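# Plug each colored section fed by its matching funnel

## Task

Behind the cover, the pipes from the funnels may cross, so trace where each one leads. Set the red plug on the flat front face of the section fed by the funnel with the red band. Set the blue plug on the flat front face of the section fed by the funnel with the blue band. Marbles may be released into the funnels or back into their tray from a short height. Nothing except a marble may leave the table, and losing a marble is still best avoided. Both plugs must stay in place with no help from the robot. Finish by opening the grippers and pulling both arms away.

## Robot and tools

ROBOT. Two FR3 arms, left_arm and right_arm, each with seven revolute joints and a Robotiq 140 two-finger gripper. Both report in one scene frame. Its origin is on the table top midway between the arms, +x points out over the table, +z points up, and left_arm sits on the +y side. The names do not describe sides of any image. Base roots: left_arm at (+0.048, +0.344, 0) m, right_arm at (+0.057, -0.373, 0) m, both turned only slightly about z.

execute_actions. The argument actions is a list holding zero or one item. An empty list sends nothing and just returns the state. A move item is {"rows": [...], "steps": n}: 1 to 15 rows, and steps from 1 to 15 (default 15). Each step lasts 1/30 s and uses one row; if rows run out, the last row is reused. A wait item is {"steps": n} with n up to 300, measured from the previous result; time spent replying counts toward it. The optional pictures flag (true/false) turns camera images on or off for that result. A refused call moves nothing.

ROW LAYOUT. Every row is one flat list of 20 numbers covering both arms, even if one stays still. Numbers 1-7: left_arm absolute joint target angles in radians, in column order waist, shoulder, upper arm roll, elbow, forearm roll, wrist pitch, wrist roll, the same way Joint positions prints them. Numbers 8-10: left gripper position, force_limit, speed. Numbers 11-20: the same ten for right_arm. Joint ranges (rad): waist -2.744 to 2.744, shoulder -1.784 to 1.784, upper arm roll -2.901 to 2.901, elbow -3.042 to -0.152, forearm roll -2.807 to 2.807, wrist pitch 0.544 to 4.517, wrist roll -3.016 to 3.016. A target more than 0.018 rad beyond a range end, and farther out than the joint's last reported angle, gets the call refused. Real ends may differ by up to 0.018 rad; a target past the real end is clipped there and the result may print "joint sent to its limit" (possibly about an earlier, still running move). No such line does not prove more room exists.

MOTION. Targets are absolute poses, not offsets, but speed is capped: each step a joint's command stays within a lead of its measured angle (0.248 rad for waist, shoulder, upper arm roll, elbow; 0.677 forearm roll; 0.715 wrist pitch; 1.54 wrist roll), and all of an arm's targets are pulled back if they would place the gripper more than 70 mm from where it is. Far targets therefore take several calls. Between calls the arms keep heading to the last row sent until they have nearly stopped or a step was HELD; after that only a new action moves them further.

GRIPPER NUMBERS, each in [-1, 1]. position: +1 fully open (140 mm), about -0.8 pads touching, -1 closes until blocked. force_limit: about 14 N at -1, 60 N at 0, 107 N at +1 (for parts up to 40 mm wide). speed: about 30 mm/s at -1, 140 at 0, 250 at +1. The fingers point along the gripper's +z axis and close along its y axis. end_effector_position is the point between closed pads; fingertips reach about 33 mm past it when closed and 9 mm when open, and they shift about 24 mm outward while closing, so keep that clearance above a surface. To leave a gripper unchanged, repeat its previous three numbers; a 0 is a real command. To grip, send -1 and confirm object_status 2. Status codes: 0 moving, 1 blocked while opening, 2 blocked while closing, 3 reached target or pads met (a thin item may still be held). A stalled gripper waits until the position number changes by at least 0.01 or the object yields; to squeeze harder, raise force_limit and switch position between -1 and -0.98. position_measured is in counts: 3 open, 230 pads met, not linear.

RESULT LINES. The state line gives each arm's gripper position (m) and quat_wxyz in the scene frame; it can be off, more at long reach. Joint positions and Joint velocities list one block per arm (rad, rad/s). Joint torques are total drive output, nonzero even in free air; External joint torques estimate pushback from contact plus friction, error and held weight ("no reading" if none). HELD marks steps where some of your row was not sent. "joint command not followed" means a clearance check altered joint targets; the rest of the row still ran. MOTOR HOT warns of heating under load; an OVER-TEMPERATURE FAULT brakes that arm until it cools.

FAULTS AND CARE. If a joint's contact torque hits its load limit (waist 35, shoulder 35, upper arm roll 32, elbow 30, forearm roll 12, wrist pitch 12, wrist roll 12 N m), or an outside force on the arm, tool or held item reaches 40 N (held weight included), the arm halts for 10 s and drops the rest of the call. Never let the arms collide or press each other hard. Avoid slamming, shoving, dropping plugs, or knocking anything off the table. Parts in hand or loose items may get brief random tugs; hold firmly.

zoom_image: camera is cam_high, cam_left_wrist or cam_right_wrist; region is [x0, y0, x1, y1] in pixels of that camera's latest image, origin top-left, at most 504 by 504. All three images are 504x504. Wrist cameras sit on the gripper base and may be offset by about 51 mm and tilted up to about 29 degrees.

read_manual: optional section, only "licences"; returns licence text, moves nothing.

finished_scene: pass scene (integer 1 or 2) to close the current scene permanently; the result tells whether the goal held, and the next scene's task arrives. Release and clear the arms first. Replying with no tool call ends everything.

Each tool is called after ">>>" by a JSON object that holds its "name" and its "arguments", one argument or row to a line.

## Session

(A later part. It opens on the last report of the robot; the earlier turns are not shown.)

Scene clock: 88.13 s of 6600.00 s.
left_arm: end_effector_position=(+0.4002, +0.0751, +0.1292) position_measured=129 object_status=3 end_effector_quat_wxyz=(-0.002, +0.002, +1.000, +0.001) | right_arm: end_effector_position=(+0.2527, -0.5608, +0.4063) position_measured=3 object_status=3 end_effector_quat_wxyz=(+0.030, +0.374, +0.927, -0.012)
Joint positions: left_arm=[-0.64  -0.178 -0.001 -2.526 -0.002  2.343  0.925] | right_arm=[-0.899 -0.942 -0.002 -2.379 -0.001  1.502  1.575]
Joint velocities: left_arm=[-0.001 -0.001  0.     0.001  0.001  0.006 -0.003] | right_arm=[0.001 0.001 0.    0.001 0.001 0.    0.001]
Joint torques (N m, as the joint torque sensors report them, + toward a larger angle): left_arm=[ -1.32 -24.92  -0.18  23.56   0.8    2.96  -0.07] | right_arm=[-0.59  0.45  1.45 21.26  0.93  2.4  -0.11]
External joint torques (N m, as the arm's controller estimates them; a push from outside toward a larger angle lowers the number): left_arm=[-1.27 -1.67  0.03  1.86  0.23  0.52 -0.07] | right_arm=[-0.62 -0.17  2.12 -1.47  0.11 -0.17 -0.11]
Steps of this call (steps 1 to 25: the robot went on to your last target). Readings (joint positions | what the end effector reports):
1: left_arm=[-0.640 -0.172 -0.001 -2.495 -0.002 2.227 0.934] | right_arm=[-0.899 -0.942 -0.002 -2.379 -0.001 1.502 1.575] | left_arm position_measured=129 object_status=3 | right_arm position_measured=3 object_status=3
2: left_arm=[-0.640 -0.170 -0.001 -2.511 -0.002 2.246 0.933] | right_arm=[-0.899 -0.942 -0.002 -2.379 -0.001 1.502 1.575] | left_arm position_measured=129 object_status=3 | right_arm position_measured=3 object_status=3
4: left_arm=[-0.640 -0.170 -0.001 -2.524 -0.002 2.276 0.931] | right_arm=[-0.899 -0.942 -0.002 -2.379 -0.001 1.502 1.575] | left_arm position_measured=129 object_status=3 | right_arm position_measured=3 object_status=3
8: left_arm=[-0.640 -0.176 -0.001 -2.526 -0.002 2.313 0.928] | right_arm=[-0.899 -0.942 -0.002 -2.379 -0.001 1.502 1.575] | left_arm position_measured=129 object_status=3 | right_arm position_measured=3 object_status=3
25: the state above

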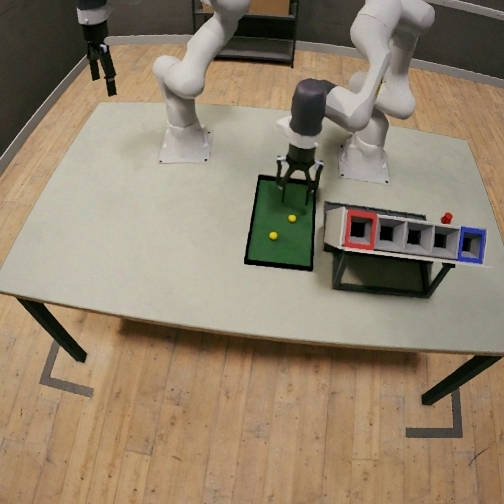

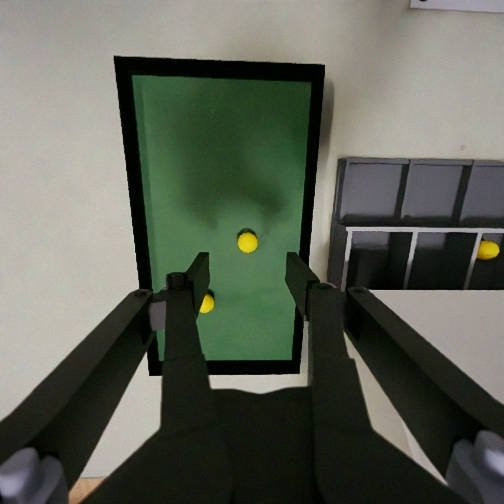

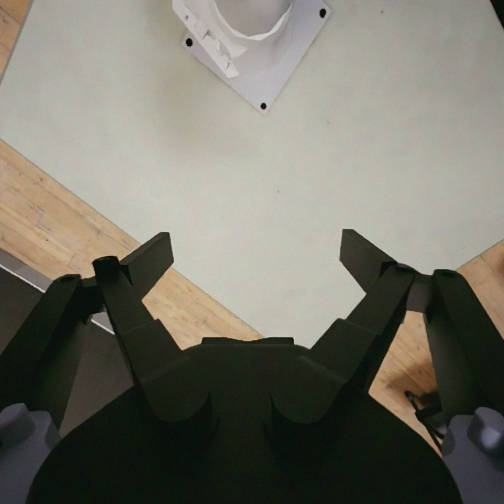

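>>> {"name": "execute_actions", "arguments": {
  "actions": [
    {"rows":[[-0.644,-0.14,0,-2.545,0,2.45,0.92,0,-0.5,0,-0.9,-0.943,0,-2.38,0,1.5,1.571,1,0,0],[-0.644,-0.11,0,-2.555,0,2.5,0.92,0,-0.5,0,-0.9,-0.943,0,-2.38,0,1.5,1.571,1,0,0],[-0.644,-0.08,0,-2.565,0,2.55,0.92,0,-0.5,0,-0.9,-0.943,0,-2.38,0,1.5,1.571,1,0,0],[-0.644,-0.05,0,-2.575,0,2.602,0.92,0,-0.5,0,-0.9,-0.943,0,-2.38,0,1.5,1.571,1,0,0],[-0.644,-0.03,0,-2.58,0,2.602,0.92,0,-0.5,0,-0.9,-0.943,0,-2.38,0,1.5,1.571,1,0,0],[-0.644,-0.015,0,-2.585,0,2.602,0.92,0,-0.5,0,-0.9,-0.943,0,-2.38,0,1.5,1.571,1,0,0],[-0.644,0,0,-2.589,0,2.602,0.92,0,-0.5,0,-0.9,-0.943,0,-2.38,0,1.5,1.571,1,0,0],[-0.644,0.008,0,-2.589,0,2.602,0.92,0,-0.5,0,-0.9,-0.943,0,-2.38,0,1.5,1.571,1,0,0]],"steps":15}
  ],
  "pictures": false
}}

>>> {"name": "execute_actions", "arguments": {
  "actions": [
    {"steps":12}
  ],
  "pictures": false
}}

>>> {"name": "execute_actions", "arguments": {
  "actions": [
    {"rows":[[-0.644,0.008,0,-2.589,0,2.602,0.92,-1,-0.5,-0.3,-0.9,-0.943,0,-2.38,0,1.5,1.571,1,0,0]],"steps":15}
  ],
  "pictures": false
}}

>>> {"name": "execute_actions", "arguments": {
  "actions": [
    {"steps":6}
  ]
}}

Scene clock: 96.50 s of 6600.00 s.
left_arm: end_effector_position=(+0.3942, +0.0788, +0.0423) position_measured=129 object_status=3 end_effector_quat_wxyz=(-0.007, +0.002, +1.000, +0.005) | right_arm: end_effector_position=(+0.2527, -0.5608, +0.4063) position_measured=3 object_status=3 end_effector_quat_wxyz=(+0.030, +0.374, +0.927, -0.012)
Joint positions: left_arm=[-0.642  0.008 -0.001 -2.591 -0.002  2.581  0.924] | right_arm=[-0.899 -0.942 -0.002 -2.379 -0.001  1.502  1.575]
Joint velocities: left_arm=[ 0.    -0.     0.     0.007 -0.001  0.114  0.001] | right_arm=[-0.001  0.     0.    -0.     0.001 -0.     0.002]
Joint torques (N m, as the joint torque sensors report them, + toward a larger angle): left_arm=[ -1.54 -25.78   0.07  20.78   0.73   2.83  -0.04] | right_arm=[-0.34  0.25  1.73 21.3   0.87  2.41 -0.01]
External joint torques (N m, as the arm's controller estimates them; a push from outside toward a larger angle lowers the number): left_arm=[-1.49  0.47  0.12  2.61  0.32  0.49 -0.04] | right_arm=[-0.32 -0.32  2.48 -1.44  0.06 -0.16 -0.01]
Steps of this call (steps 1 to 15: the robot went on to your last target; steps 16 to 90: nothing new was sent; then 4.87 s passed at rest; steps 91 to 105: all 15 steps of this action). Readings (joint positions | what the end effector reports):
91: left_arm=[-0.640 -0.173 -0.001 -2.528 -0.002 2.362 0.924] | right_arm=[-0.899 -0.942 -0.002 -2.379 -0.001 1.502 1.575] | left_arm position_measured=129 object_status=3 | right_arm position_measured=3 object_status=3
92: left_arm=[-0.641 -0.160 -0.001 -2.532 -0.002 2.387 0.924] | right_arm=[-0.899 -0.942 -0.002 -2.379 -0.001 1.502 1.575] | left_arm position_measured=129 object_status=3 | right_arm position_measured=3 object_status=3
94: left_arm=[-0.641 -0.115 -0.001 -2.547 -0.002 2.450 0.924] | right_arm=[-0.899 -0.942 -0.002 -2.379 -0.001 1.502 1.575] | left_arm position_measured=129 object_status=3 | right_arm position_measured=3 object_status=3
98: left_arm=[-0.642 -0.022 -0.001 -2.581 -0.002 2.531 0.924] | right_arm=[-0.899 -0.942 -0.002 -2.379 -0.001 1.502 1.575] | left_arm position_measured=129 object_status=3 | right_arm position_measured=3 object_status=3
105: the state above

Scene clock: 96.90 s of 6600.00 s.
left_arm: end_effector_position=(+0.3986, +0.0754, +0.0438) position_measured=129 object_status=3 end_effector_quat_wxyz=(-0.000, +0.002, +1.000, -0.000) | right_arm: end_effector_position=(+0.2527, -0.5608, +0.4063) position_measured=3 object_status=3 end_effector_quat_wxyz=(+0.030, +0.374, +0.927, -0.012)
Joint positions: left_arm=[-0.642  0.008 -0.001 -2.59  -0.002  2.598  0.924] | right_arm=[-0.899 -0.942 -0.002 -2.379 -0.001  1.502  1.575]
Joint velocities: left_arm=[ 0.001 -0.    -0.001  0.001 -0.     0.01   0.001] | right_arm=[ 0.     0.    -0.     0.001  0.    -0.    -0.001]
Joint torques (N m, as the joint torque sensors report them, + toward a larger angle): left_arm=[ -2.28 -25.79   1.22  21.22   0.73   2.85  -0.09] | right_arm=[-1.34  0.21  1.64 21.55  0.83  2.49  0.06]
External joint torques (N m, as the arm's controller estimates them; a push from outside toward a larger angle lowers the number): left_arm=[-2.22  0.62  1.27  2.83  0.31  0.41 -0.09] | right_arm=[-1.34 -0.34  2.38 -1.19  0.02 -0.07  0.06]
Steps of this call (steps 1 to 12: the robot went on to your last target). Readings (joint positions | what the end effector reports):
1: left_arm=[-0.642 0.008 -0.001 -2.591 -0.002 2.584 0.924] | right_arm=[-0.899 -0.942 -0.002 -2.379 -0.001 1.502 1.575] | left_arm position_measured=129 object_status=3 | right_arm position_measured=3 object_status=3
2: left_arm=[-0.642 0.008 -0.001 -2.591 -0.002 2.587 0.924] | right_arm=[-0.899 -0.942 -0.002 -2.379 -0.001 1.502 1.575] | left_arm position_measured=129 object_status=3 | right_arm position_measured=3 object_status=3
4: left_arm=[-0.642 0.008 -0.001 -2.590 -0.002 2.591 0.924] | right_arm=[-0.899 -0.942 -0.002 -2.379 -0.001 1.502 1.575] | left_arm position_measured=129 object_status=3 | right_arm position_measured=3 object_status=3
8: left_arm=[-0.642 0.008 -0.001 -2.590 -0.002 2.596 0.924] | right_arm=[-0.899 -0.942 -0.002 -2.379 -0.001 1.502 1.575] | left_arm position_measured=129 object_status=3 | right_arm position_measured=3 object_status=3
12: the state above

Scene clock: 97.40 s of 6600.00 s.
left_arm: end_effector_position=(+0.3990, +0.0750, +0.0440) position_measured=197 object_status=0 end_effector_quat_wxyz=(+0.000, +0.002, +1.000, -0.001) | right_arm: end_effector_position=(+0.2527, -0.5608, +0.4063) position_measured=3 object_status=3 end_effector_quat_wxyz=(+0.030, +0.374, +0.927, -0.012)
Joint positions: left_arm=[-0.642  0.008 -0.001 -2.59  -0.002  2.599  0.924] | right_arm=[-0.899 -0.942 -0.002 -2.379 -0.001  1.502  1.575]
Joint velocities: left_arm=[-0.001  0.001 -0.    -0.    -0.001  0.001 -0.001] | right_arm=[-0.    -0.    -0.002  0.001 -0.    -0.     0.002]
Joint torques (N m, as the joint torque sensors report them, + toward a larger angle): left_arm=[ -1.56 -26.39  -0.26  21.5    0.7    2.83  -0.14] | right_arm=[-1.14 -0.07  1.08 21.39  0.89  2.48 -0.1 ]
External joint torques (N m, as the arm's controller estimates them; a push from outside toward a larger angle lowers the number): left_arm=[-1.5   0.06 -0.21  3.08  0.28  0.38 -0.14] | right_arm=[-1.1  -0.59  1.86 -1.4   0.08 -0.1  -0.09]
Steps of this call (steps 1 to 15: all 15 steps of this action). Readings (joint positions | what the end effector reports):
1: left_arm=[-0.642 0.008 -0.001 -2.590 -0.002 2.598 0.924] | right_arm=[-0.899 -0.942 -0.002 -2.379 -0.001 1.502 1.575] | left_arm position_measured=129 object_status=0 | right_arm position_measured=3 object_status=3
2: left_arm=[-0.642 0.008 -0.001 -2.590 -0.002 2.598 0.924] | right_arm=[-0.899 -0.942 -0.002 -2.379 -0.001 1.502 1.575] | left_arm position_measured=134 object_status=0 | right_arm position_measured=3 object_status=3
4: left_arm=[-0.642 0.008 -0.001 -2.590 -0.002 2.599 0.924] | right_arm=[-0.899 -0.942 -0.002 -2.379 -0.001 1.502 1.575] | left_arm position_measured=145 object_status=0 | right_arm position_measured=3 object_status=3
8: left_arm=[-0.642 0.008 -0.001 -2.590 -0.002 2.599 0.924] | right_arm=[-0.899 -0.942 -0.002 -2.379 -0.001 1.502 1.575] | left_arm position_measured=168 object_status=0 | right_arm position_measured=3 object_status=3
15: the state above

Scene clock: 97.60 s of 6600.00 s.
left_arm: end_effector_position=(+0.3990, +0.0750, +0.0440) position_measured=197 object_status=2 end_effector_quat_wxyz=(+0.000, +0.002, +1.000, -0.001) | right_arm: end_effector_position=(+0.2527, -0.5608, +0.4063) position_measured=3 object_status=3 end_effector_quat_wxyz=(+0.030, +0.374, +0.927, -0.012)
Joint positions: left_arm=[-0.642  0.008 -0.001 -2.59  -0.002  2.599  0.924] | right_arm=[-0.899 -0.942 -0.002 -2.379 -0.001  1.502  1.575]
Joint velocities: left_arm=[ 0.    -0.001 -0.    -0.    -0.002  0.     0.   ] | right_arm=[-0.    -0.001  0.001  0.002 -0.001 -0.001 -0.001]
Joint torques (N m, as the joint torque sensors report them, + toward a larger angle): left_arm=[ -1.72 -26.19   0.19  20.93   0.72   2.78  -0.08] | right_arm=[-0.94 -0.48  1.7  21.86  0.96  2.4  -0.08]
External joint torques (N m, as the arm's controller estimates them; a push from outside toward a larger angle lowers the number): left_arm=[-1.71  0.24  0.19  2.51  0.3   0.34 -0.08] | right_arm=[-0.96 -0.96  2.35 -0.95  0.14 -0.18 -0.08]
Steps of this call (steps 1 to 6: the robot went on to your last target). Readings (joint positions | what the end effector reports):
1: left_arm=[-0.642 0.008 -0.001 -2.590 -0.002 2.599 0.924] | right_arm=[-0.899 -0.942 -0.002 -2.379 -0.001 1.502 1.575] | left_arm position_measured=197 object_status=0 | right_arm position_measured=3 object_status=3
2: left_arm=[-0.642 0.008 -0.001 -2.590 -0.002 2.599 0.924] | right_arm=[-0.899 -0.942 -0.002 -2.379 -0.001 1.502 1.575] | left_arm position_measured=197 object_status=0 | right_arm position_measured=3 object_status=3
4: left_arm=[-0.642 0.008 -0.001 -2.590 -0.002 2.599 0.924] | right_arm=[-0.899 -0.942 -0.002 -2.379 -0.001 1.502 1.575] | left_arm position_measured=197 object_status=2 | right_arm position_measured=3 object_status=3
6: the state above

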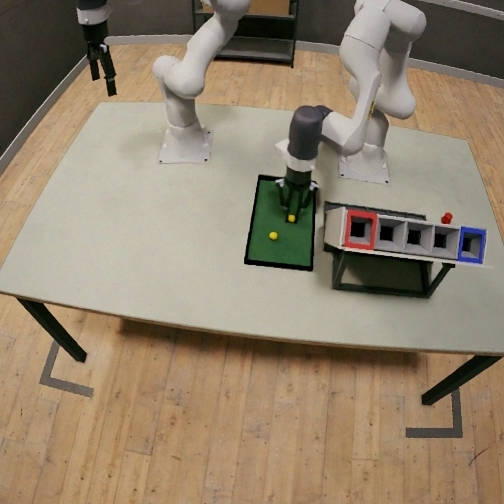

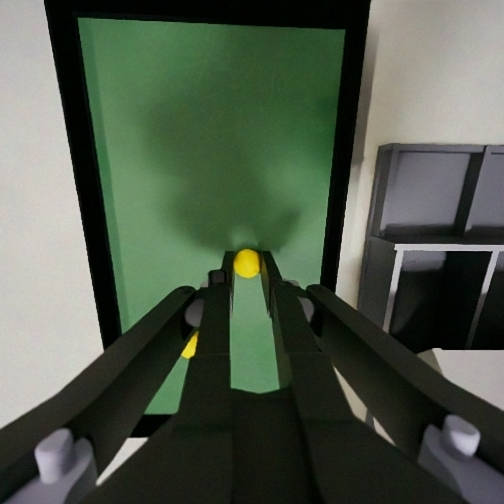

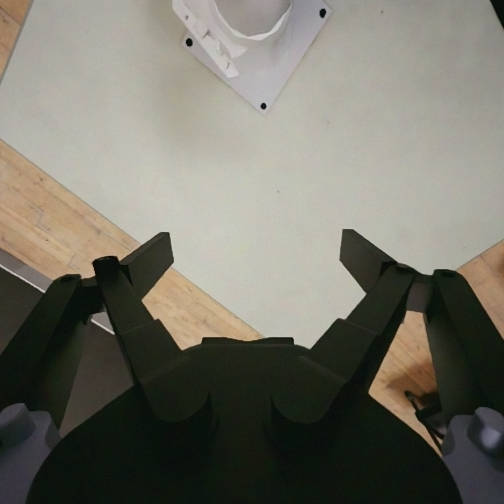

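>>> {"name": "execute_actions", "arguments": {
  "actions": [
    {"rows":[[-0.642,-0.18,0,-2.527,0,2.347,0.92,-1,-0.5,-0.3,-0.9,-0.943,0,-2.38,0,1.5,1.571,1,0,0]],"steps":8}
  ],
  "pictures": false
}}

>>> {"name": "execute_actions", "arguments": {
  "actions": [
    {"rows":[[-0.642,-0.3,0,-1.75,0,1.45,1.3,-1,-0.5,-0.3,-0.9,-0.943,0,-2.38,0,1.5,1.571,1,0,0]],"steps":15}
  ],
  "pictures": false
}}

>>> {"name": "execute_actions", "arguments": {
  "actions": [
    {"steps":8}
  ],
  "pictures": false
}}

>>> {"name": "execute_actions", "arguments": {
  "actions": [
    {"rows":[[0.2,0,0,-1.4,0,1.42,1.9,-1,-0.5,-0.3,-0.9,-0.943,0,-2.38,0,1.5,1.571,1,0,0]],"steps":15}
  ],
  "pictures": false
}}

>>> {"name": "execute_actions", "arguments": {
  "actions": [
    {"rows":[[0.339,0.433,0,-1.003,0,1.436,1.9,-1,-0.5,-0.3,-0.9,-0.943,0,-2.38,0,1.5,1.571,1,0,0]],"steps":15}
  ],
  "pictures": false
}}

>>> {"name": "execute_actions", "arguments": {
  "actions": [
    {"steps":15}
  ]
}}

Scene clock: 104.80 s of 6600.00 s.
left_arm: end_effector_position=(+0.4185, +0.0600, +0.1393) position_measured=197 object_status=2 end_effector_quat_wxyz=(+0.027, +0.003, +0.999, -0.021) | right_arm: end_effector_position=(+0.2527, -0.5608, +0.4063) position_measured=3 object_status=3 end_effector_quat_wxyz=(+0.030, +0.374, +0.927, -0.012)
Joint positions: left_arm=[-0.642 -0.182 -0.001 -2.521 -0.002  2.409  0.924] | right_arm=[-0.899 -0.942 -0.002 -2.379 -0.001  1.502  1.575]
Joint velocities: left_arm=[-0.    -0.069 -0.001  0.001  0.001 -0.328  0.   ] | right_arm=[-0.001  0.001  0.001  0.001 -0.    -0.001  0.   ]
Joint torques (N m, as the joint torque sensors report them, + toward a larger angle): left_arm=[ -0.51 -18.72   0.12  19.58   0.78   1.52  -0.09] | right_arm=[-0.88  0.24  1.44 20.64  0.88  2.43  0.05]
External joint torques (N m, as the arm's controller estimates them; a push from outside toward a larger angle lowers the number): left_arm=[-0.48 -1.33  0.32  1.78  0.24 -0.43 -0.08] | right_arm=[-0.86 -0.3   2.16 -2.13  0.07 -0.14  0.05]
Steps of this call (steps 1 to 15: the robot went on to your last target; steps 16 to 90: nothing new was sent; then 3.93 s passed at rest; steps 91 to 98: all 8 steps of this action). Readings (joint positions | what the end effector reports):
91: left_arm=[-0.642 -0.013 -0.001 -2.588 -0.002 2.561 0.924] | right_arm=[-0.899 -0.942 -0.002 -2.379 -0.001 1.502 1.575] | left_arm position_measured=197 object_status=2 | right_arm position_measured=3 object_status=3
92: left_arm=[-0.642 -0.052 -0.001 -2.579 -0.002 2.524 0.924] | right_arm=[-0.899 -0.942 -0.002 -2.379 -0.001 1.502 1.575] | left_arm position_measured=197 object_status=2 | right_arm position_measured=3 object_status=3
94: left_arm=[-0.642 -0.127 -0.001 -2.548 -0.002 2.468 0.924] | right_arm=[-0.899 -0.942 -0.002 -2.379 -0.001 1.502 1.575] | left_arm position_measured=197 object_status=2 | right_arm position_measured=3 object_status=3
98: the state above

Scene clock: 105.30 s of 6600.00 s.
left_arm: end_effector_position=(+0.4300, +0.0509, +0.4216) position_measured=197 object_status=2 end_effector_quat_wxyz=(+0.025, +0.115, +0.993, -0.016) | right_arm: end_effector_position=(+0.2527, -0.5608, +0.4063) position_measured=3 object_status=3 end_effector_quat_wxyz=(+0.030, +0.374, +0.927, -0.012)
Joint positions: left_arm=[-0.642 -0.287 -0.001 -1.877 -0.002  1.649  1.147] | right_arm=[-0.899 -0.942 -0.002 -2.379 -0.001  1.502  1.575]
Joint velocities: left_arm=[ 0.001 -0.136 -0.001  1.449 -0.002 -0.963  0.43 ] | right_arm=[-0.001 -0.001  0.     0.    -0.     0.001 -0.002]
Joint torques (N m, as the joint torque sensors report them, + toward a larger angle): left_arm=[ -0.19 -21.18   0.28  20.07   1.01   0.58   0.66] | right_arm=[-0.93 -0.18  1.77 21.46  0.93  2.53 -0.12]
External joint torques (N m, as the arm's controller estimates them; a push from outside toward a larger angle lowers the number): left_arm=[-0.21 -1.25  0.51  3.95  0.24 -0.67  0.66] | right_arm=[-0.91 -0.72  2.49 -1.25  0.12 -0.03 -0.12]
Steps of this call (steps 1 to 15: all 15 steps of this action). Readings (joint positions | what the end effector reports):
1: left_arm=[-0.642 -0.186 -0.001 -2.498 -0.002 2.341 0.943] | right_arm=[-0.899 -0.942 -0.002 -2.379 -0.001 1.502 1.575] | left_arm position_measured=197 object_status=2 | right_arm position_measured=3 object_status=3
2: left_arm=[-0.642 -0.197 -0.001 -2.463 -0.002 2.276 0.961] | right_arm=[-0.899 -0.942 -0.002 -2.379 -0.001 1.502 1.575] | left_arm position_measured=197 object_status=2 | right_arm position_measured=3 object_status=3
4: left_arm=[-0.642 -0.224 -0.001 -2.388 -0.002 2.155 0.993] | right_arm=[-0.899 -0.942 -0.002 -2.379 -0.001 1.502 1.575] | left_arm position_measured=197 object_status=2 | right_arm position_measured=3 object_status=3
8: left_arm=[-0.642 -0.260 -0.001 -2.226 -0.002 1.932 1.051] | right_arm=[-0.899 -0.942 -0.002 -2.379 -0.001 1.502 1.575] | left_arm position_measured=197 object_status=2 | right_arm position_measured=3 object_status=3
15: the state above

Scene clock: 105.57 s of 6600.00 s.
left_arm: end_effector_position=(+0.4109, +0.0654, +0.4772) position_measured=197 object_status=2 end_effector_quat_wxyz=(+0.024, +0.158, +0.987, -0.014) | right_arm: end_effector_position=(+0.2527, -0.5608, +0.4063) position_measured=3 object_status=3 end_effector_quat_wxyz=(+0.030, +0.374, +0.927, -0.012)
Joint positions: left_arm=[-0.642 -0.309 -0.001 -1.75  -0.002  1.496  1.234] | right_arm=[-0.899 -0.942 -0.002 -2.379 -0.001  1.502  1.575]
Joint velocities: left_arm=[-0.     0.066 -0.001  0.001 -0.001 -0.264  0.204] | right_arm=[ 0.001 -0.001 -0.001 -0.     0.     0.    -0.002]
Joint torques (N m, as the joint torque sensors report them, + toward a larger angle): left_arm=[ -0.8  -16.89   0.47  24.57   0.97   2.18   0.49] | right_arm=[-0.39 -0.18  1.87 21.15  0.8   2.51 -0.12]
External joint torques (N m, as the arm's controller estimates them; a push from outside toward a larger angle lowers the number): left_arm=[-0.8   1.87  0.73  2.46  0.19 -0.47  0.5 ] | right_arm=[-0.38 -0.67  2.6  -1.59 -0.02 -0.05 -0.12]
Steps of this call (steps 1 to 8: the robot went on to your last target). Readings (joint positions | what the end effector reports):
1: left_arm=[-0.642 -0.292 -0.001 -1.833 -0.002 1.616 1.163] | right_arm=[-0.899 -0.942 -0.002 -2.379 -0.001 1.502 1.575] | left_arm position_measured=197 object_status=2 | right_arm position_measured=3 object_status=3
2: left_arm=[-0.642 -0.300 -0.001 -1.800 -0.002 1.588 1.177] | right_arm=[-0.899 -0.942 -0.002 -2.379 -0.001 1.502 1.575] | left_arm position_measured=197 object_status=2 | right_arm position_measured=3 object_status=3
4: left_arm=[-0.642 -0.311 -0.001 -1.764 -0.002 1.546 1.200] | right_arm=[-0.899 -0.942 -0.002 -2.379 -0.001 1.502 1.575] | left_arm position_measured=197 object_status=2 | right_arm position_measured=3 object_status=3
8: the state above

Scene clock: 106.07 s of 6600.00 s.
left_arm: end_effector_position=(+0.5861, +0.2923, +0.4741) position_measured=197 object_status=2 end_effector_quat_wxyz=(+0.013, +0.059, +0.998, -0.002) | right_arm: end_effector_position=(+0.2527, -0.5608, +0.4063) position_measured=3 object_status=3 end_effector_quat_wxyz=(+0.030, +0.374, +0.927, -0.012)
Joint positions: left_arm=[-0.078 -0.016 -0.006 -1.434 -0.004  1.445  1.594] | right_arm=[-0.899 -0.942 -0.002 -2.379 -0.001  1.502  1.575]
Joint velocities: left_arm=[ 1.107  0.114  0.097  0.142 -0.    -0.04   0.475] | right_arm=[ 0.    -0.     0.001 -0.001  0.001  0.001 -0.001]
Joint torques (N m, as the joint torque sensors report them, + toward a larger angle): left_arm=[ -3.19 -32.53  -4.51  26.79   1.09   1.8    0.44] | right_arm=[-0.66 -0.5   1.02 20.74  0.87  2.49 -0.08]
External joint torques (N m, as the arm's controller estimates them; a push from outside toward a larger angle lowers the number): left_arm=[ 1.17  0.58 -0.79  3.78  0.27 -0.36  0.45] | right_arm=[-0.68 -1.06  1.72 -1.96  0.05 -0.07 -0.08]
Steps of this call (steps 1 to 15: all 15 steps of this action). Readings (joint positions | what the end effector reports):
1: left_arm=[-0.612 -0.282 -0.014 -1.713 -0.004 1.482 1.269] | right_arm=[-0.899 -0.942 -0.002 -2.379 -0.001 1.502 1.575] | left_arm position_measured=197 object_status=2 | right_arm position_measured=3 object_status=3
2: left_arm=[-0.577 -0.246 -0.018 -1.669 -0.004 1.478 1.301] | right_arm=[-0.899 -0.942 -0.002 -2.379 -0.001 1.502 1.575] | left_arm position_measured=197 object_status=2 | right_arm position_measured=3 object_status=3
4: left_arm=[-0.505 -0.176 -0.017 -1.594 -0.004 1.471 1.358] | right_arm=[-0.899 -0.942 -0.002 -2.379 -0.001 1.502 1.575] | left_arm position_measured=197 object_status=2 | right_arm position_measured=3 object_status=3
8: left_arm=[-0.353 -0.079 -0.013 -1.500 -0.004 1.459 1.459] | right_arm=[-0.899 -0.942 -0.002 -2.379 -0.001 1.502 1.575] | left_arm position_measured=197 object_status=2 | right_arm position_measured=3 object_status=3
15: the state above

Scene clock: 106.57 s of 6600.00 s.
left_arm: end_effector_position=(+0.6738, +0.5565, +0.3939) position_measured=197 object_status=2 end_effector_quat_wxyz=(-0.007, -0.056, +0.998, -0.001) | right_arm: end_effector_position=(+0.2527, -0.5608, +0.4063) position_measured=3 object_status=3 end_effector_quat_wxyz=(+0.030, +0.374, +0.927, -0.012)
Joint positions: left_arm=[ 0.332  0.427  0.007 -1.026 -0.002  1.44   1.786] | right_arm=[-0.899 -0.942 -0.002 -2.379 -0.001  1.502  1.575]
Joint velocities: left_arm=[ 0.25   0.336  0.041  0.124  0.011 -0.02   0.367] | right_arm=[ 0.001 -0.001  0.001 -0.001 -0.     0.     0.   ]
Joint torques (N m, as the joint torque sensors report them, + toward a larger angle): left_arm=[ -8.79 -58.4   -6.44  32.99   0.82   2.38   0.47] | right_arm=[-0.58  0.14  1.56 21.03  0.88  2.49  0.03]
External joint torques (N m, as the arm's controller estimates them; a push from outside toward a larger angle lowers the number): left_arm=[ 1.72 -0.23 -0.08  3.8   0.77 -0.37  0.48] | right_arm=[-0.6  -0.37  2.25 -1.75  0.06 -0.08  0.03]
Steps of this call (steps 1 to 15: all 15 steps of this action). Readings (joint positions | what the end effector reports):
1: left_arm=[-0.042 0.006 -0.003 -1.401 -0.004 1.441 1.607] | right_arm=[-0.899 -0.942 -0.002 -2.379 -0.001 1.502 1.575] | left_arm position_measured=197 object_status=2 | right_arm position_measured=3 object_status=3
2: left_arm=[-0.007 0.036 -0.002 -1.363 -0.004 1.442 1.620] | right_arm=[-0.899 -0.942 -0.002 -2.379 -0.001 1.502 1.575] | left_arm position_measured=197 object_status=2 | right_arm position_measured=3 object_status=3
4: left_arm=[0.058 0.099 -0.002 -1.294 -0.004 1.442 1.643] | right_arm=[-0.899 -0.942 -0.002 -2.379 -0.001 1.502 1.575] | left_arm position_measured=197 object_status=2 | right_arm position_measured=3 object_status=3
8: left_arm=[0.180 0.230 -0.002 -1.165 -0.004 1.442 1.684] | right_arm=[-0.899 -0.942 -0.002 -2.379 -0.001 1.502 1.575] | left_arm position_measured=197 object_status=2 | right_arm position_measured=3 object_status=3
15: the state above

Scene clock: 107.07 s of 6600.00 s.
left_arm: end_effector_position=(+0.6769, +0.5605, +0.3991) position_measured=197 object_status=2 end_effector_quat_wxyz=(+0.000, -0.014, +1.000, -0.000) | right_arm: end_effector_position=(+0.2527, -0.5608, +0.4063) position_measured=3 object_status=3 end_effector_quat_wxyz=(+0.030, +0.374, +0.927, -0.012)
Joint positions: left_arm=[ 0.341  0.434  0.002 -1.004 -0.002  1.438  1.875] | right_arm=[-0.899 -0.942 -0.002 -2.379 -0.001  1.502  1.575]
Joint velocities: left_arm=[-0.    -0.     0.     0.001  0.001 -0.001  0.072] | right_arm=[-0.001 -0.     0.     0.001  0.001 -0.001 -0.001]
Joint torques (N m, as the joint torque sensors report them, + toward a larger angle): left_arm=[ -1.32 -44.78  -1.49  24.33   1.06   2.18   0.45] | right_arm=[ 0.05 -0.03  1.24 21.17  0.94  2.43 -0.07]
External joint torques (N m, as the arm's controller estimates them; a push from outside toward a larger angle lowers the number): left_arm=[-1.48 -0.74 -2.01  1.8   0.22 -0.22  0.45] | right_arm=[ 0.07 -0.53  1.93 -1.6   0.12 -0.14 -0.06]
Steps of this call (steps 1 to 15: the robot went on to your last target). Readings (joint positions | what the end effector reports):
1: left_arm=[0.339 0.435 0.007 -1.023 -0.002 1.439 1.797] | right_arm=[-0.899 -0.942 -0.002 -2.379 -0.001 1.502 1.575] | left_arm position_measured=197 object_status=2 | right_arm position_measured=3 object_status=3
2: left_arm=[0.341 0.439 0.007 -1.020 -0.002 1.438 1.808] | right_arm=[-0.899 -0.942 -0.002 -2.379 -0.001 1.502 1.575] | left_arm position_measured=197 object_status=2 | right_arm position_measured=3 object_status=3
4: left_arm=[0.342 0.441 0.005 -1.014 -0.002 1.438 1.825] | right_arm=[-0.899 -0.942 -0.002 -2.379 -0.001 1.502 1.575] | left_arm position_measured=197 object_status=2 | right_arm position_measured=3 object_status=3
8: left_arm=[0.341 0.435 0.002 -1.006 -0.002 1.438 1.850] | right_arm=[-0.899 -0.942 -0.002 -2.379 -0.001 1.502 1.575] | left_arm position_measured=197 object_status=2 | right_arm position_measured=3 object_status=3
15: the state above

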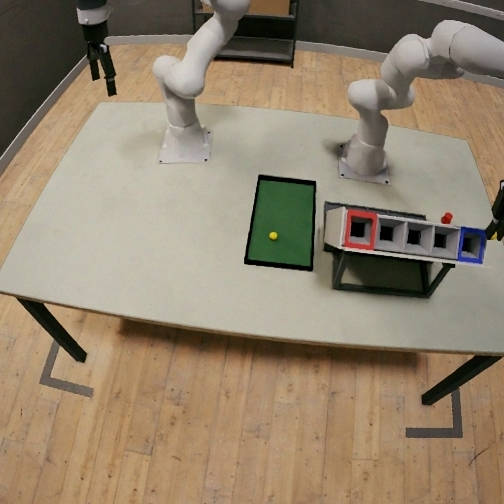

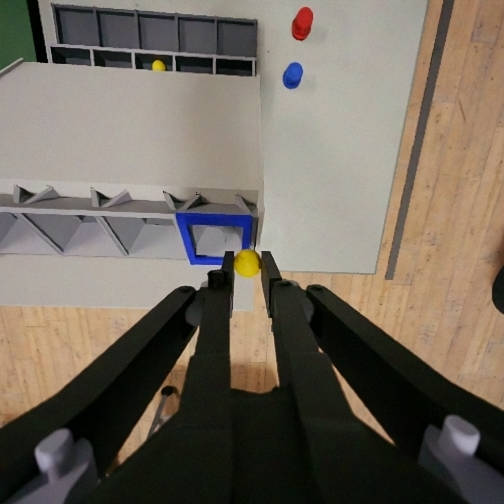

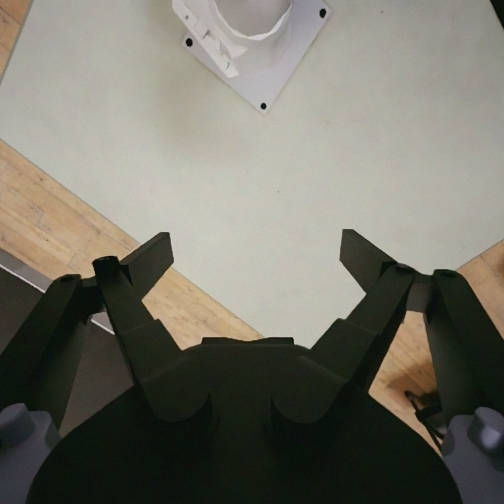

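>>> {"name": "execute_actions", "arguments": {
  "actions": [
    {"rows":[[0.31,0.4,0,-1.06,0,1.5,1.855,-1,-0.5,-0.3,-0.9,-0.943,0,-2.38,0,1.5,1.571,1,0,0],[0.292,0.38,0,-1.12,0,1.54,1.855,-1,-0.5,-0.3,-0.9,-0.943,0,-2.38,0,1.5,1.571,1,0,0],[0.292,0.355,0,-1.18,0,1.57,1.855,-1,-0.5,-0.3,-0.9,-0.943,0,-2.38,0,1.5,1.571,1,0,0],[0.292,0.333,0,-1.2345,0,1.57,1.855,-1,-0.5,-0.3,-0.9,-0.943,0,-2.38,0,1.5,1.571,1,0,0]],"steps":15}
  ],
  "pictures": false
}}

>>> {"name": "execute_actions", "arguments": {
  "actions": [
    {"steps":8}
  ]
}}

Scene clock: 112.43 s of 6600.00 s.
left_arm: end_effector_position=(+0.6732, +0.5236, +0.3676) position_measured=197 object_status=2 end_effector_quat_wxyz=(-0.005, +0.008, +1.000, -0.002) | right_arm: end_effector_position=(+0.2527, -0.5608, +0.4063) position_measured=3 object_status=3 end_effector_quat_wxyz=(+0.030, +0.374, +0.927, -0.012)
Joint positions: left_arm=[ 0.292  0.337 -0.002 -1.233 -0.001  1.559  1.866] | right_arm=[-0.899 -0.942 -0.002 -2.379 -0.001  1.502  1.575]
Joint velocities: left_arm=[ 0.001 -0.021  0.001 -0.004  0.001  0.051 -0.022] | right_arm=[ 0.001 -0.001 -0.001  0.001  0.    -0.001 -0.   ]
Joint torques (N m, as the joint torque sensors report them, + toward a larger angle): left_arm=[  0.39 -43.48   1.51  25.08   0.91   2.66  -0.13] | right_arm=[-0.21 -0.55  1.35 21.7   1.04  2.49  0.06]
External joint torques (N m, as the arm's controller estimates them; a push from outside toward a larger angle lowers the number): left_arm=[ 0.29 -1.31  1.13  1.59  0.06  0.3  -0.13] | right_arm=[-0.21 -1.12  2.08 -1.06  0.22 -0.08  0.06]
Steps of this call (steps 1 to 30: the robot went on to your last target; steps 31 to 90: nothing new was sent; then 1.87 s passed at rest; steps 91 to 105: all 15 steps of this action). Readings (joint positions | what the end effector reports):
91: left_arm=[0.337 0.426 0.004 -1.020 -0.001 1.448 1.892] | right_arm=[-0.899 -0.942 -0.002 -2.379 -0.001 1.502 1.575] | left_arm position_measured=197 object_status=2 | right_arm position_measured=3 object_status=3
92: left_arm=[0.328 0.411 0.006 -1.050 -0.001 1.465 1.889] | right_arm=[-0.899 -0.942 -0.002 -2.379 -0.001 1.502 1.575] | left_arm position_measured=197 object_status=2 | right_arm position_measured=3 object_status=3
94: left_arm=[0.309 0.372 0.003 -1.134 -0.001 1.499 1.883] | right_arm=[-0.899 -0.942 -0.002 -2.379 -0.001 1.502 1.575] | left_arm position_measured=197 object_status=2 | right_arm position_measured=3 object_status=3
98: left_arm=[0.292 0.344 -0.002 -1.215 -0.001 1.535 1.875] | right_arm=[-0.899 -0.942 -0.002 -2.379 -0.001 1.502 1.575] | left_arm position_measured=197 object_status=2 | right_arm position_measured=3 object_status=3
105: the state above

Scene clock: 112.70 s of 6600.00 s.
left_arm: end_effector_position=(+0.6752, +0.5242, +0.3690) position_measured=197 object_status=2 end_effector_quat_wxyz=(-0.001, +0.006, +1.000, -0.001) | right_arm: end_effector_position=(+0.2527, -0.5608, +0.4063) position_measured=3 object_status=3 end_effector_quat_wxyz=(+0.030, +0.374, +0.927, -0.012)
Joint positions: left_arm=[ 0.292  0.335 -0.002 -1.233 -0.001  1.565  1.862] | right_arm=[-0.899 -0.942 -0.002 -2.379 -0.001  1.502  1.575]
Joint velocities: left_arm=[ 0.001 -0.001 -0.    -0.003 -0.002  0.01  -0.011] | right_arm=[-0.    -0.    -0.     0.    -0.     0.001  0.   ]
Joint torques (N m, as the joint torque sensors report them, + toward a larger angle): left_arm=[ -0.12 -43.92   1.4   24.94   0.97   2.93   0.01] | right_arm=[-0.88  0.23  1.13 20.97  0.75  2.48 -0.06]
External joint torques (N m, as the arm's controller estimates them; a push from outside toward a larger angle lowers the number): left_arm=[-0.16 -1.75  1.08  1.44  0.14  0.53  0.01] | right_arm=[-0.87 -0.31  1.86 -1.77 -0.06 -0.09 -0.06]
Steps of this call (steps 1 to 8: the robot went on to your last target). Readings (joint positions | what the end effector reports):
1: left_arm=[0.292 0.336 -0.002 -1.233 -0.001 1.560 1.865] | right_arm=[-0.899 -0.942 -0.002 -2.379 -0.001 1.502 1.575] | left_arm position_measured=197 object_status=2 | right_arm position_measured=3 object_status=3
2: left_arm=[0.292 0.336 -0.002 -1.233 -0.001 1.562 1.865] | right_arm=[-0.899 -0.942 -0.002 -2.379 -0.001 1.502 1.575] | left_arm position_measured=197 object_status=2 | right_arm position_measured=3 object_status=3
4: left_arm=[0.292 0.335 -0.002 -1.233 -0.001 1.563 1.864] | right_arm=[-0.899 -0.942 -0.002 -2.379 -0.001 1.502 1.575] | left_arm position_measured=197 object_status=2 | right_arm position_measured=3 object_status=3
8: the state above

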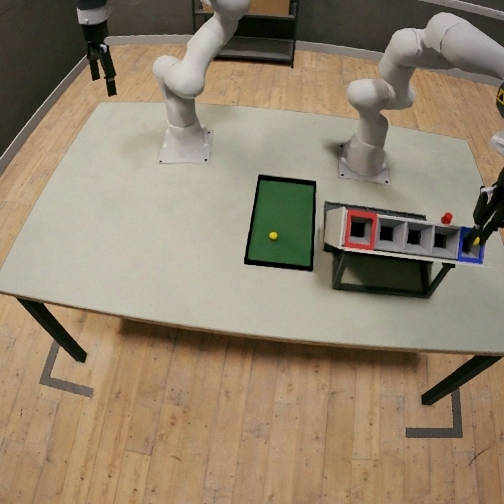

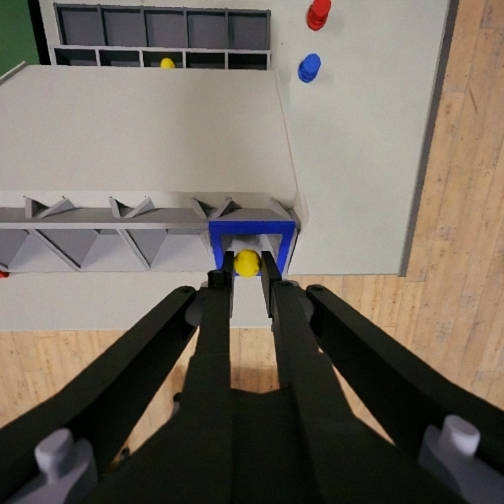

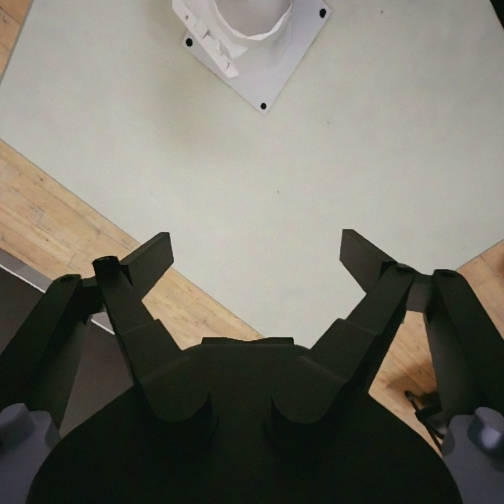

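>>> {"name": "execute_actions", "arguments": {
  "actions": [
    {"rows":[[0.292,0.333,0,-1.2345,0,1.57,1.855,-0.2,-0.5,0,-0.9,-0.943,0,-2.38,0,1.5,1.571,1,0,0]],"steps":12}
  ],
  "pictures": false
}}

>>> {"name": "execute_actions", "arguments": {
  "actions": [
    {"rows":[[0.32,0.15,0,-1.36,0,1.55,1.9,-0.2,-0.5,0,-0.9,-0.943,0,-2.38,0,1.5,1.571,1,0,0],[0.32,0.15,0,-1.36,0,1.55,1.9,-0.2,-0.5,0,-0.9,-0.943,0,-2.38,0,1.5,1.571,1,0,0],[0.35,0.0,0,-1.5,0,1.55,2.1,-0.2,-0.5,0,-0.9,-0.943,0,-2.38,0,1.5,1.571,1,0,0],[0.35,0.0,0,-1.5,0,1.55,2.1,-0.2,-0.5,0,-0.9,-0.943,0,-2.38,0,1.5,1.571,1,0,0],[0.35,0.0,0,-1.5,0,1.55,2.1,-0.2,-0.5,0,-0.9,-0.943,0,-2.38,0,1.5,1.571,1,0,0],[0.35,0.0,0,-1.5,0,1.55,2.1,-0.2,-0.5,0,-0.9,-0.943,0,-2.38,0,1.5,1.571,1,0,0],[0.752,-0.35,0,-1.9,0,1.55,2.31,-0.2,-0.5,0,-0.9,-0.943,0,-2.38,0,1.5,1.571,1,0,0]],"steps":15}
  ],
  "pictures": false
}}

>>> {"name": "execute_actions", "arguments": {
  "actions": [
    {"steps":8}
  ],
  "pictures": false
}}

>>> {"name": "execute_actions", "arguments": {
  "actions": [
    {"rows":[[0.752,-0.377,0,-2.466,0,2.089,2.31,0,-0.5,0,-0.9,-0.943,0,-2.38,0,1.5,1.571,1,0,0]],"steps":15}
  ],
  "pictures": false
}}

>>> {"name": "execute_actions", "arguments": {
  "actions": [
    {"steps":20}
  ]
}}

Scene clock: 120.63 s of 6600.00 s.
left_arm: end_effector_position=(+0.6756, +0.5244, +0.3690) position_measured=154 object_status=0 end_effector_quat_wxyz=(-0.000, +0.004, +1.000, -0.001) | right_arm: end_effector_position=(+0.2527, -0.5608, +0.4063) position_measured=3 object_status=3 end_effector_quat_wxyz=(+0.030, +0.374, +0.927, -0.012)
Joint positions: left_arm=[ 0.292  0.335 -0.001 -1.233 -0.001  1.567  1.859] | right_arm=[-0.899 -0.942 -0.002 -2.379 -0.001  1.502  1.575]
Joint velocities: left_arm=[ 0.001  0.    -0.     0.    -0.    -0.001 -0.   ] | right_arm=[-0.     0.001 -0.001  0.001  0.     0.001  0.001]
Joint torques (N m, as the joint torque sensors report them, + toward a larger angle): left_arm=[  0.12 -44.07   1.13  24.92   0.96   2.82  -0.05] | right_arm=[-0.83  0.4   0.76 21.06  0.93  2.46 -0.1 ]
External joint torques (N m, as the arm's controller estimates them; a push from outside toward a larger angle lowers the number): left_arm=[ 0.1  -1.92  0.82  1.42  0.13  0.42 -0.05] | right_arm=[-0.83 -0.2   1.47 -1.67  0.12 -0.11 -0.1 ]
Steps of this call (steps 1 to 15: the robot went on to your last target; steps 16 to 90: nothing new was sent; then 4.53 s passed at rest; steps 91 to 102: all 12 steps of this action). Readings (joint positions | what the end effector reports):
91: left_arm=[0.292 0.335 -0.001 -1.233 -0.001 1.567 1.859] | right_arm=[-0.899 -0.942 -0.002 -2.379 -0.001 1.502 1.575] | left_arm position_measured=197 object_status=0 | right_arm position_measured=3 object_status=3
92: left_arm=[0.292 0.335 -0.001 -1.233 -0.001 1.567 1.859] | right_arm=[-0.899 -0.942 -0.002 -2.379 -0.001 1.502 1.575] | left_arm position_measured=196 object_status=0 | right_arm position_measured=3 object_status=3
94: left_arm=[0.292 0.335 -0.001 -1.233 -0.001 1.567 1.859] | right_arm=[-0.899 -0.942 -0.002 -2.379 -0.001 1.502 1.575] | left_arm position_measured=176 object_status=0 | right_arm position_measured=3 object_status=3
98: left_arm=[0.292 0.335 -0.001 -1.233 -0.001 1.567 1.859] | right_arm=[-0.899 -0.942 -0.002 -2.379 -0.001 1.502 1.575] | left_arm position_measured=154 object_status=0 | right_arm position_measured=3 object_status=3
102: the state above

Scene clock: 121.13 s of 6600.00 s.
left_arm: end_effector_position=(+0.4390, +0.6265, +0.4516) position_measured=154 object_status=3 end_effector_quat_wxyz=(+0.021, -0.061, +0.998, +0.012) | right_arm: end_effector_position=(+0.2527, -0.5608, +0.4063) position_measured=3 object_status=3 end_effector_quat_wxyz=(+0.030, +0.374, +0.927, -0.012)
Joint positions: left_arm=[ 0.637 -0.252 -0.001 -1.761 -0.002  1.557  2.075] | right_arm=[-0.899 -0.942 -0.002 -2.379 -0.001  1.502  1.575]
Joint velocities: left_arm=[ 0.997 -0.894  0.114 -1.147  0.    -0.059  0.545] | right_arm=[-0.    -0.     0.002 -0.001 -0.002 -0.    -0.001]
Joint torques (N m, as the joint torque sensors report them, + toward a larger angle): left_arm=[ -3.73 -16.03  -6.06  27.15   0.99   3.23   0.55] | right_arm=[-0.74  0.61  1.35 22.09  0.95  2.43 -0.06]
External joint torques (N m, as the arm's controller estimates them; a push from outside toward a larger angle lowers the number): left_arm=[ 1.66 -0.85  0.03  1.64  0.44  0.02  0.57] | right_arm=[-0.76  0.06  1.99 -0.67  0.13 -0.14 -0.06]
Steps of this call (steps 1 to 15: all 15 steps of this action). Readings (joint positions | what the end effector reports):
1: left_arm=[0.295 0.307 -0.004 -1.275 -0.001 1.568 1.862] | right_arm=[-0.899 -0.942 -0.002 -2.379 -0.001 1.502 1.575] | left_arm position_measured=154 object_status=0 | right_arm position_measured=3 object_status=3
2: left_arm=[0.301 0.270 -0.004 -1.313 -0.001 1.562 1.866] | right_arm=[-0.899 -0.942 -0.002 -2.379 -0.001 1.502 1.575] | left_arm position_measured=154 object_status=3 | right_arm position_measured=3 object_status=3
4: left_arm=[0.319 0.168 -0.004 -1.400 -0.001 1.559 1.900] | right_arm=[-0.899 -0.942 -0.002 -2.379 -0.001 1.502 1.575] | left_arm position_measured=154 object_status=3 | right_arm position_measured=3 object_status=3
8: left_arm=[0.390 -0.009 -0.012 -1.510 -0.002 1.557 1.970] | right_arm=[-0.899 -0.942 -0.002 -2.379 -0.001 1.502 1.575] | left_arm position_measured=154 object_status=3 | right_arm position_measured=3 object_status=3
15: the state above

Scene clock: 121.40 s of 6600.00 s.
left_arm: end_effector_position=(+0.3724, +0.6438, +0.4320) position_measured=154 object_status=3 end_effector_quat_wxyz=(+0.003, -0.053, +0.999, +0.001) | right_arm: end_effector_position=(+0.2527, -0.5608, +0.4063) position_measured=3 object_status=3 end_effector_quat_wxyz=(+0.030, +0.374, +0.927, -0.012)
Joint positions: left_arm=[ 0.749 -0.347  0.007 -1.893 -0.001  1.552  2.21 ] | right_arm=[-0.899 -0.942 -0.002 -2.379 -0.001  1.502  1.575]
Joint velocities: left_arm=[ 0.012 -0.017 -0.052 -0.071 -0.001  0.     0.322] | right_arm=[-0.     0.001 -0.     0.001  0.001 -0.     0.001]
Joint torques (N m, as the joint torque sensors report them, + toward a larger angle): left_arm=[  0.06 -19.94  -1.79  25.07   0.91   2.15   0.31] | right_arm=[-0.15  0.62  1.52 21.65  0.85  2.52 -0.11]
External joint torques (N m, as the arm's controller estimates them; a push from outside toward a larger angle lowers the number): left_arm=[ 0.34 -1.23 -1.11  1.41  0.13 -0.37  0.31] | right_arm=[-0.16  0.    2.22 -1.05  0.03 -0.04 -0.11]
Steps of this call (steps 1 to 8: the robot went on to your last target). Readings (joint positions | what the end effector reports):
1: left_arm=[0.674 -0.283 0.000 -1.803 -0.002 1.557 2.098] | right_arm=[-0.899 -0.942 -0.002 -2.379 -0.001 1.502 1.575] | left_arm position_measured=154 object_status=3 | right_arm position_measured=3 object_status=3
2: left_arm=[0.702 -0.308 0.005 -1.836 -0.001 1.555 2.120] | right_arm=[-0.899 -0.942 -0.002 -2.379 -0.001 1.502 1.575] | left_arm position_measured=154 object_status=3 | right_arm position_measured=3 object_status=3
4: left_arm=[0.735 -0.334 0.011 -1.871 -0.001 1.553 2.156] | right_arm=[-0.899 -0.942 -0.002 -2.379 -0.001 1.502 1.575] | left_arm position_measured=154 object_status=3 | right_arm position_measured=3 object_status=3
8: the state above

Scene clock: 121.90 s of 6600.00 s.
left_arm: end_effector_position=(+0.3477, +0.6187, +0.2137) position_measured=129 object_status=3 end_effector_quat_wxyz=(-0.021, -0.015, +0.999, -0.019) | right_arm: end_effector_position=(+0.2527, -0.5608, +0.4063) position_measured=3 object_status=3 end_effector_quat_wxyz=(+0.030, +0.374, +0.927, -0.012)
Joint positions: left_arm=[ 0.75  -0.369  0.002 -2.464 -0.     2.039  2.282] | right_arm=[-0.899 -0.942 -0.002 -2.379 -0.001  1.502  1.575]
Joint velocities: left_arm=[ 0.001 -0.051 -0.003 -0.027 -0.001  0.279  0.079] | right_arm=[ 0.    -0.002 -0.     0.001 -0.001  0.     0.   ]
Joint torques (N m, as the joint torque sensors report them, + toward a larger angle): left_arm=[  0.93 -19.94  -1.99  26.33   0.81   2.76   0.49] | right_arm=[-0.89  0.24  1.31 21.44  0.91  2.53 -0.15]
External joint torques (N m, as the arm's controller estimates them; a push from outside toward a larger angle lowers the number): left_arm=[ 0.94 -0.62 -1.61  1.69  0.04  0.37  0.5 ] | right_arm=[-0.91 -0.21  2.02 -1.33  0.1  -0.03 -0.15]
Steps of this call (steps 1 to 15: all 15 steps of this action). Readings (joint positions | what the end effector reports):
1: left_arm=[0.749 -0.359 0.005 -1.930 -0.000 1.609 2.216] | right_arm=[-0.899 -0.942 -0.002 -2.379 -0.001 1.502 1.575] | left_arm position_measured=154 object_status=0 | right_arm position_measured=3 object_status=3
2: left_arm=[0.749 -0.370 0.004 -1.979 -0.000 1.670 2.222] | right_arm=[-0.899 -0.942 -0.002 -2.379 -0.001 1.502 1.575] | left_arm position_measured=148 object_status=0 | right_arm position_measured=3 object_status=3
4: left_arm=[0.749 -0.380 0.003 -2.091 -0.000 1.778 2.235] | right_arm=[-0.899 -0.942 -0.002 -2.379 -0.001 1.502 1.575] | left_arm position_measured=132 object_status=0 | right_arm position_measured=3 object_status=3
8: left_arm=[0.749 -0.377 0.002 -2.320 -0.000 1.917 2.254] | right_arm=[-0.899 -0.942 -0.002 -2.379 -0.001 1.502 1.575] | left_arm position_measured=129 object_status=0 | right_arm position_measured=3 object_status=3
15: the state above

Scene clock: 122.57 s of 6600.00 s.
left_arm: end_effector_position=(+0.3592, +0.6290, +0.2196) position_measured=129 object_status=3 end_effector_quat_wxyz=(-0.001, -0.004, +1.000, -0.002) | right_arm: end_effector_position=(+0.2527, -0.5608, +0.4063) position_measured=3 object_status=3 end_effector_quat_wxyz=(+0.030, +0.374, +0.927, -0.012)
Joint positions: left_arm=[ 0.75  -0.375  0.002 -2.464 -0.     2.085  2.303] | right_arm=[-0.899 -0.942 -0.002 -2.379 -0.001  1.502  1.575]
Joint velocities: left_arm=[-0.     0.    -0.001  0.     0.     0.005  0.009] | right_arm=[ 0.001 -0.     0.001 -0.    -0.     0.    -0.001]
Joint torques (N m, as the joint torque sensors report them, + toward a larger angle): left_arm=[  1.99 -18.81  -1.84  24.7    0.73   2.82   0.38] | right_arm=[-0.25 -0.02  1.49 21.3   0.95  2.56  0.04]
External joint torques (N m, as the arm's controller estimates them; a push from outside toward a larger angle lowers the number): left_arm=[ 2.05 -0.6  -1.38  1.08 -0.02  0.43  0.38] | right_arm=[-0.26 -0.51  2.18 -1.47  0.13 -0.01  0.04]
Steps of this call (steps 1 to 20: the robot went on to your last target). Readings (joint positions | what the end effector reports):
1: left_arm=[0.750 -0.371 0.002 -2.464 -0.000 2.047 2.284] | right_arm=[-0.899 -0.942 -0.002 -2.379 -0.001 1.502 1.575] | left_arm position_measured=129 object_status=3 | right_arm position_measured=3 object_status=3
2: left_arm=[0.750 -0.372 0.002 -2.464 -0.000 2.054 2.287] | right_arm=[-0.899 -0.942 -0.002 -2.379 -0.001 1.502 1.575] | left_arm position_measured=129 object_status=3 | right_arm position_measured=3 object_status=3
4: left_arm=[0.750 -0.374 0.002 -2.464 -0.000 2.065 2.291] | right_arm=[-0.899 -0.942 -0.002 -2.379 -0.001 1.502 1.575] | left_arm position_measured=129 object_status=3 | right_arm position_measured=3 object_status=3
8: left_arm=[0.750 -0.375 0.002 -2.464 -0.000 2.077 2.296] | right_arm=[-0.899 -0.942 -0.002 -2.379 -0.001 1.502 1.575] | left_arm position_measured=129 object_status=3 | right_arm position_measured=3 object_status=3
20: the state above

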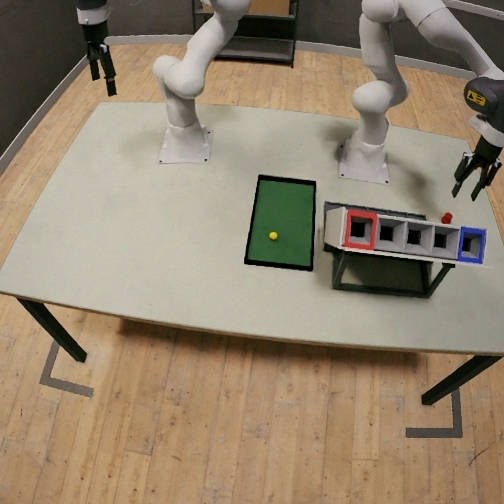

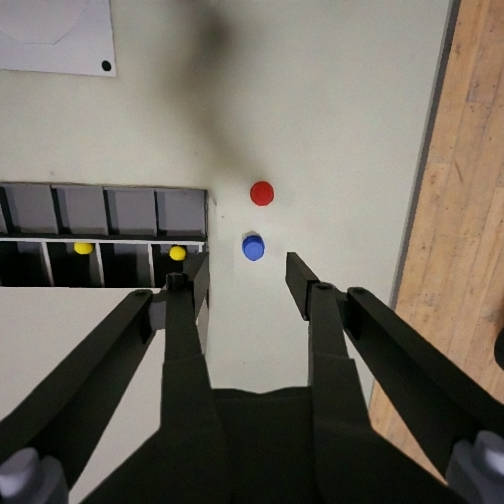

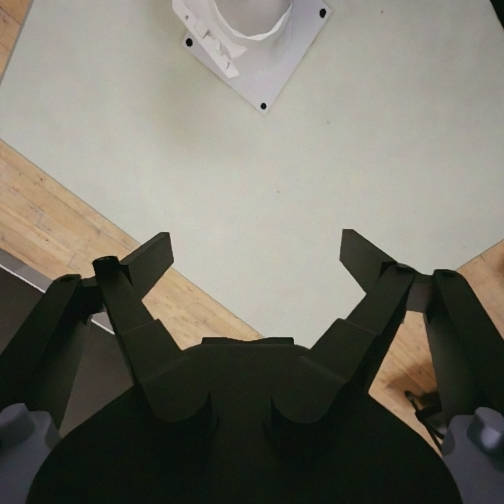

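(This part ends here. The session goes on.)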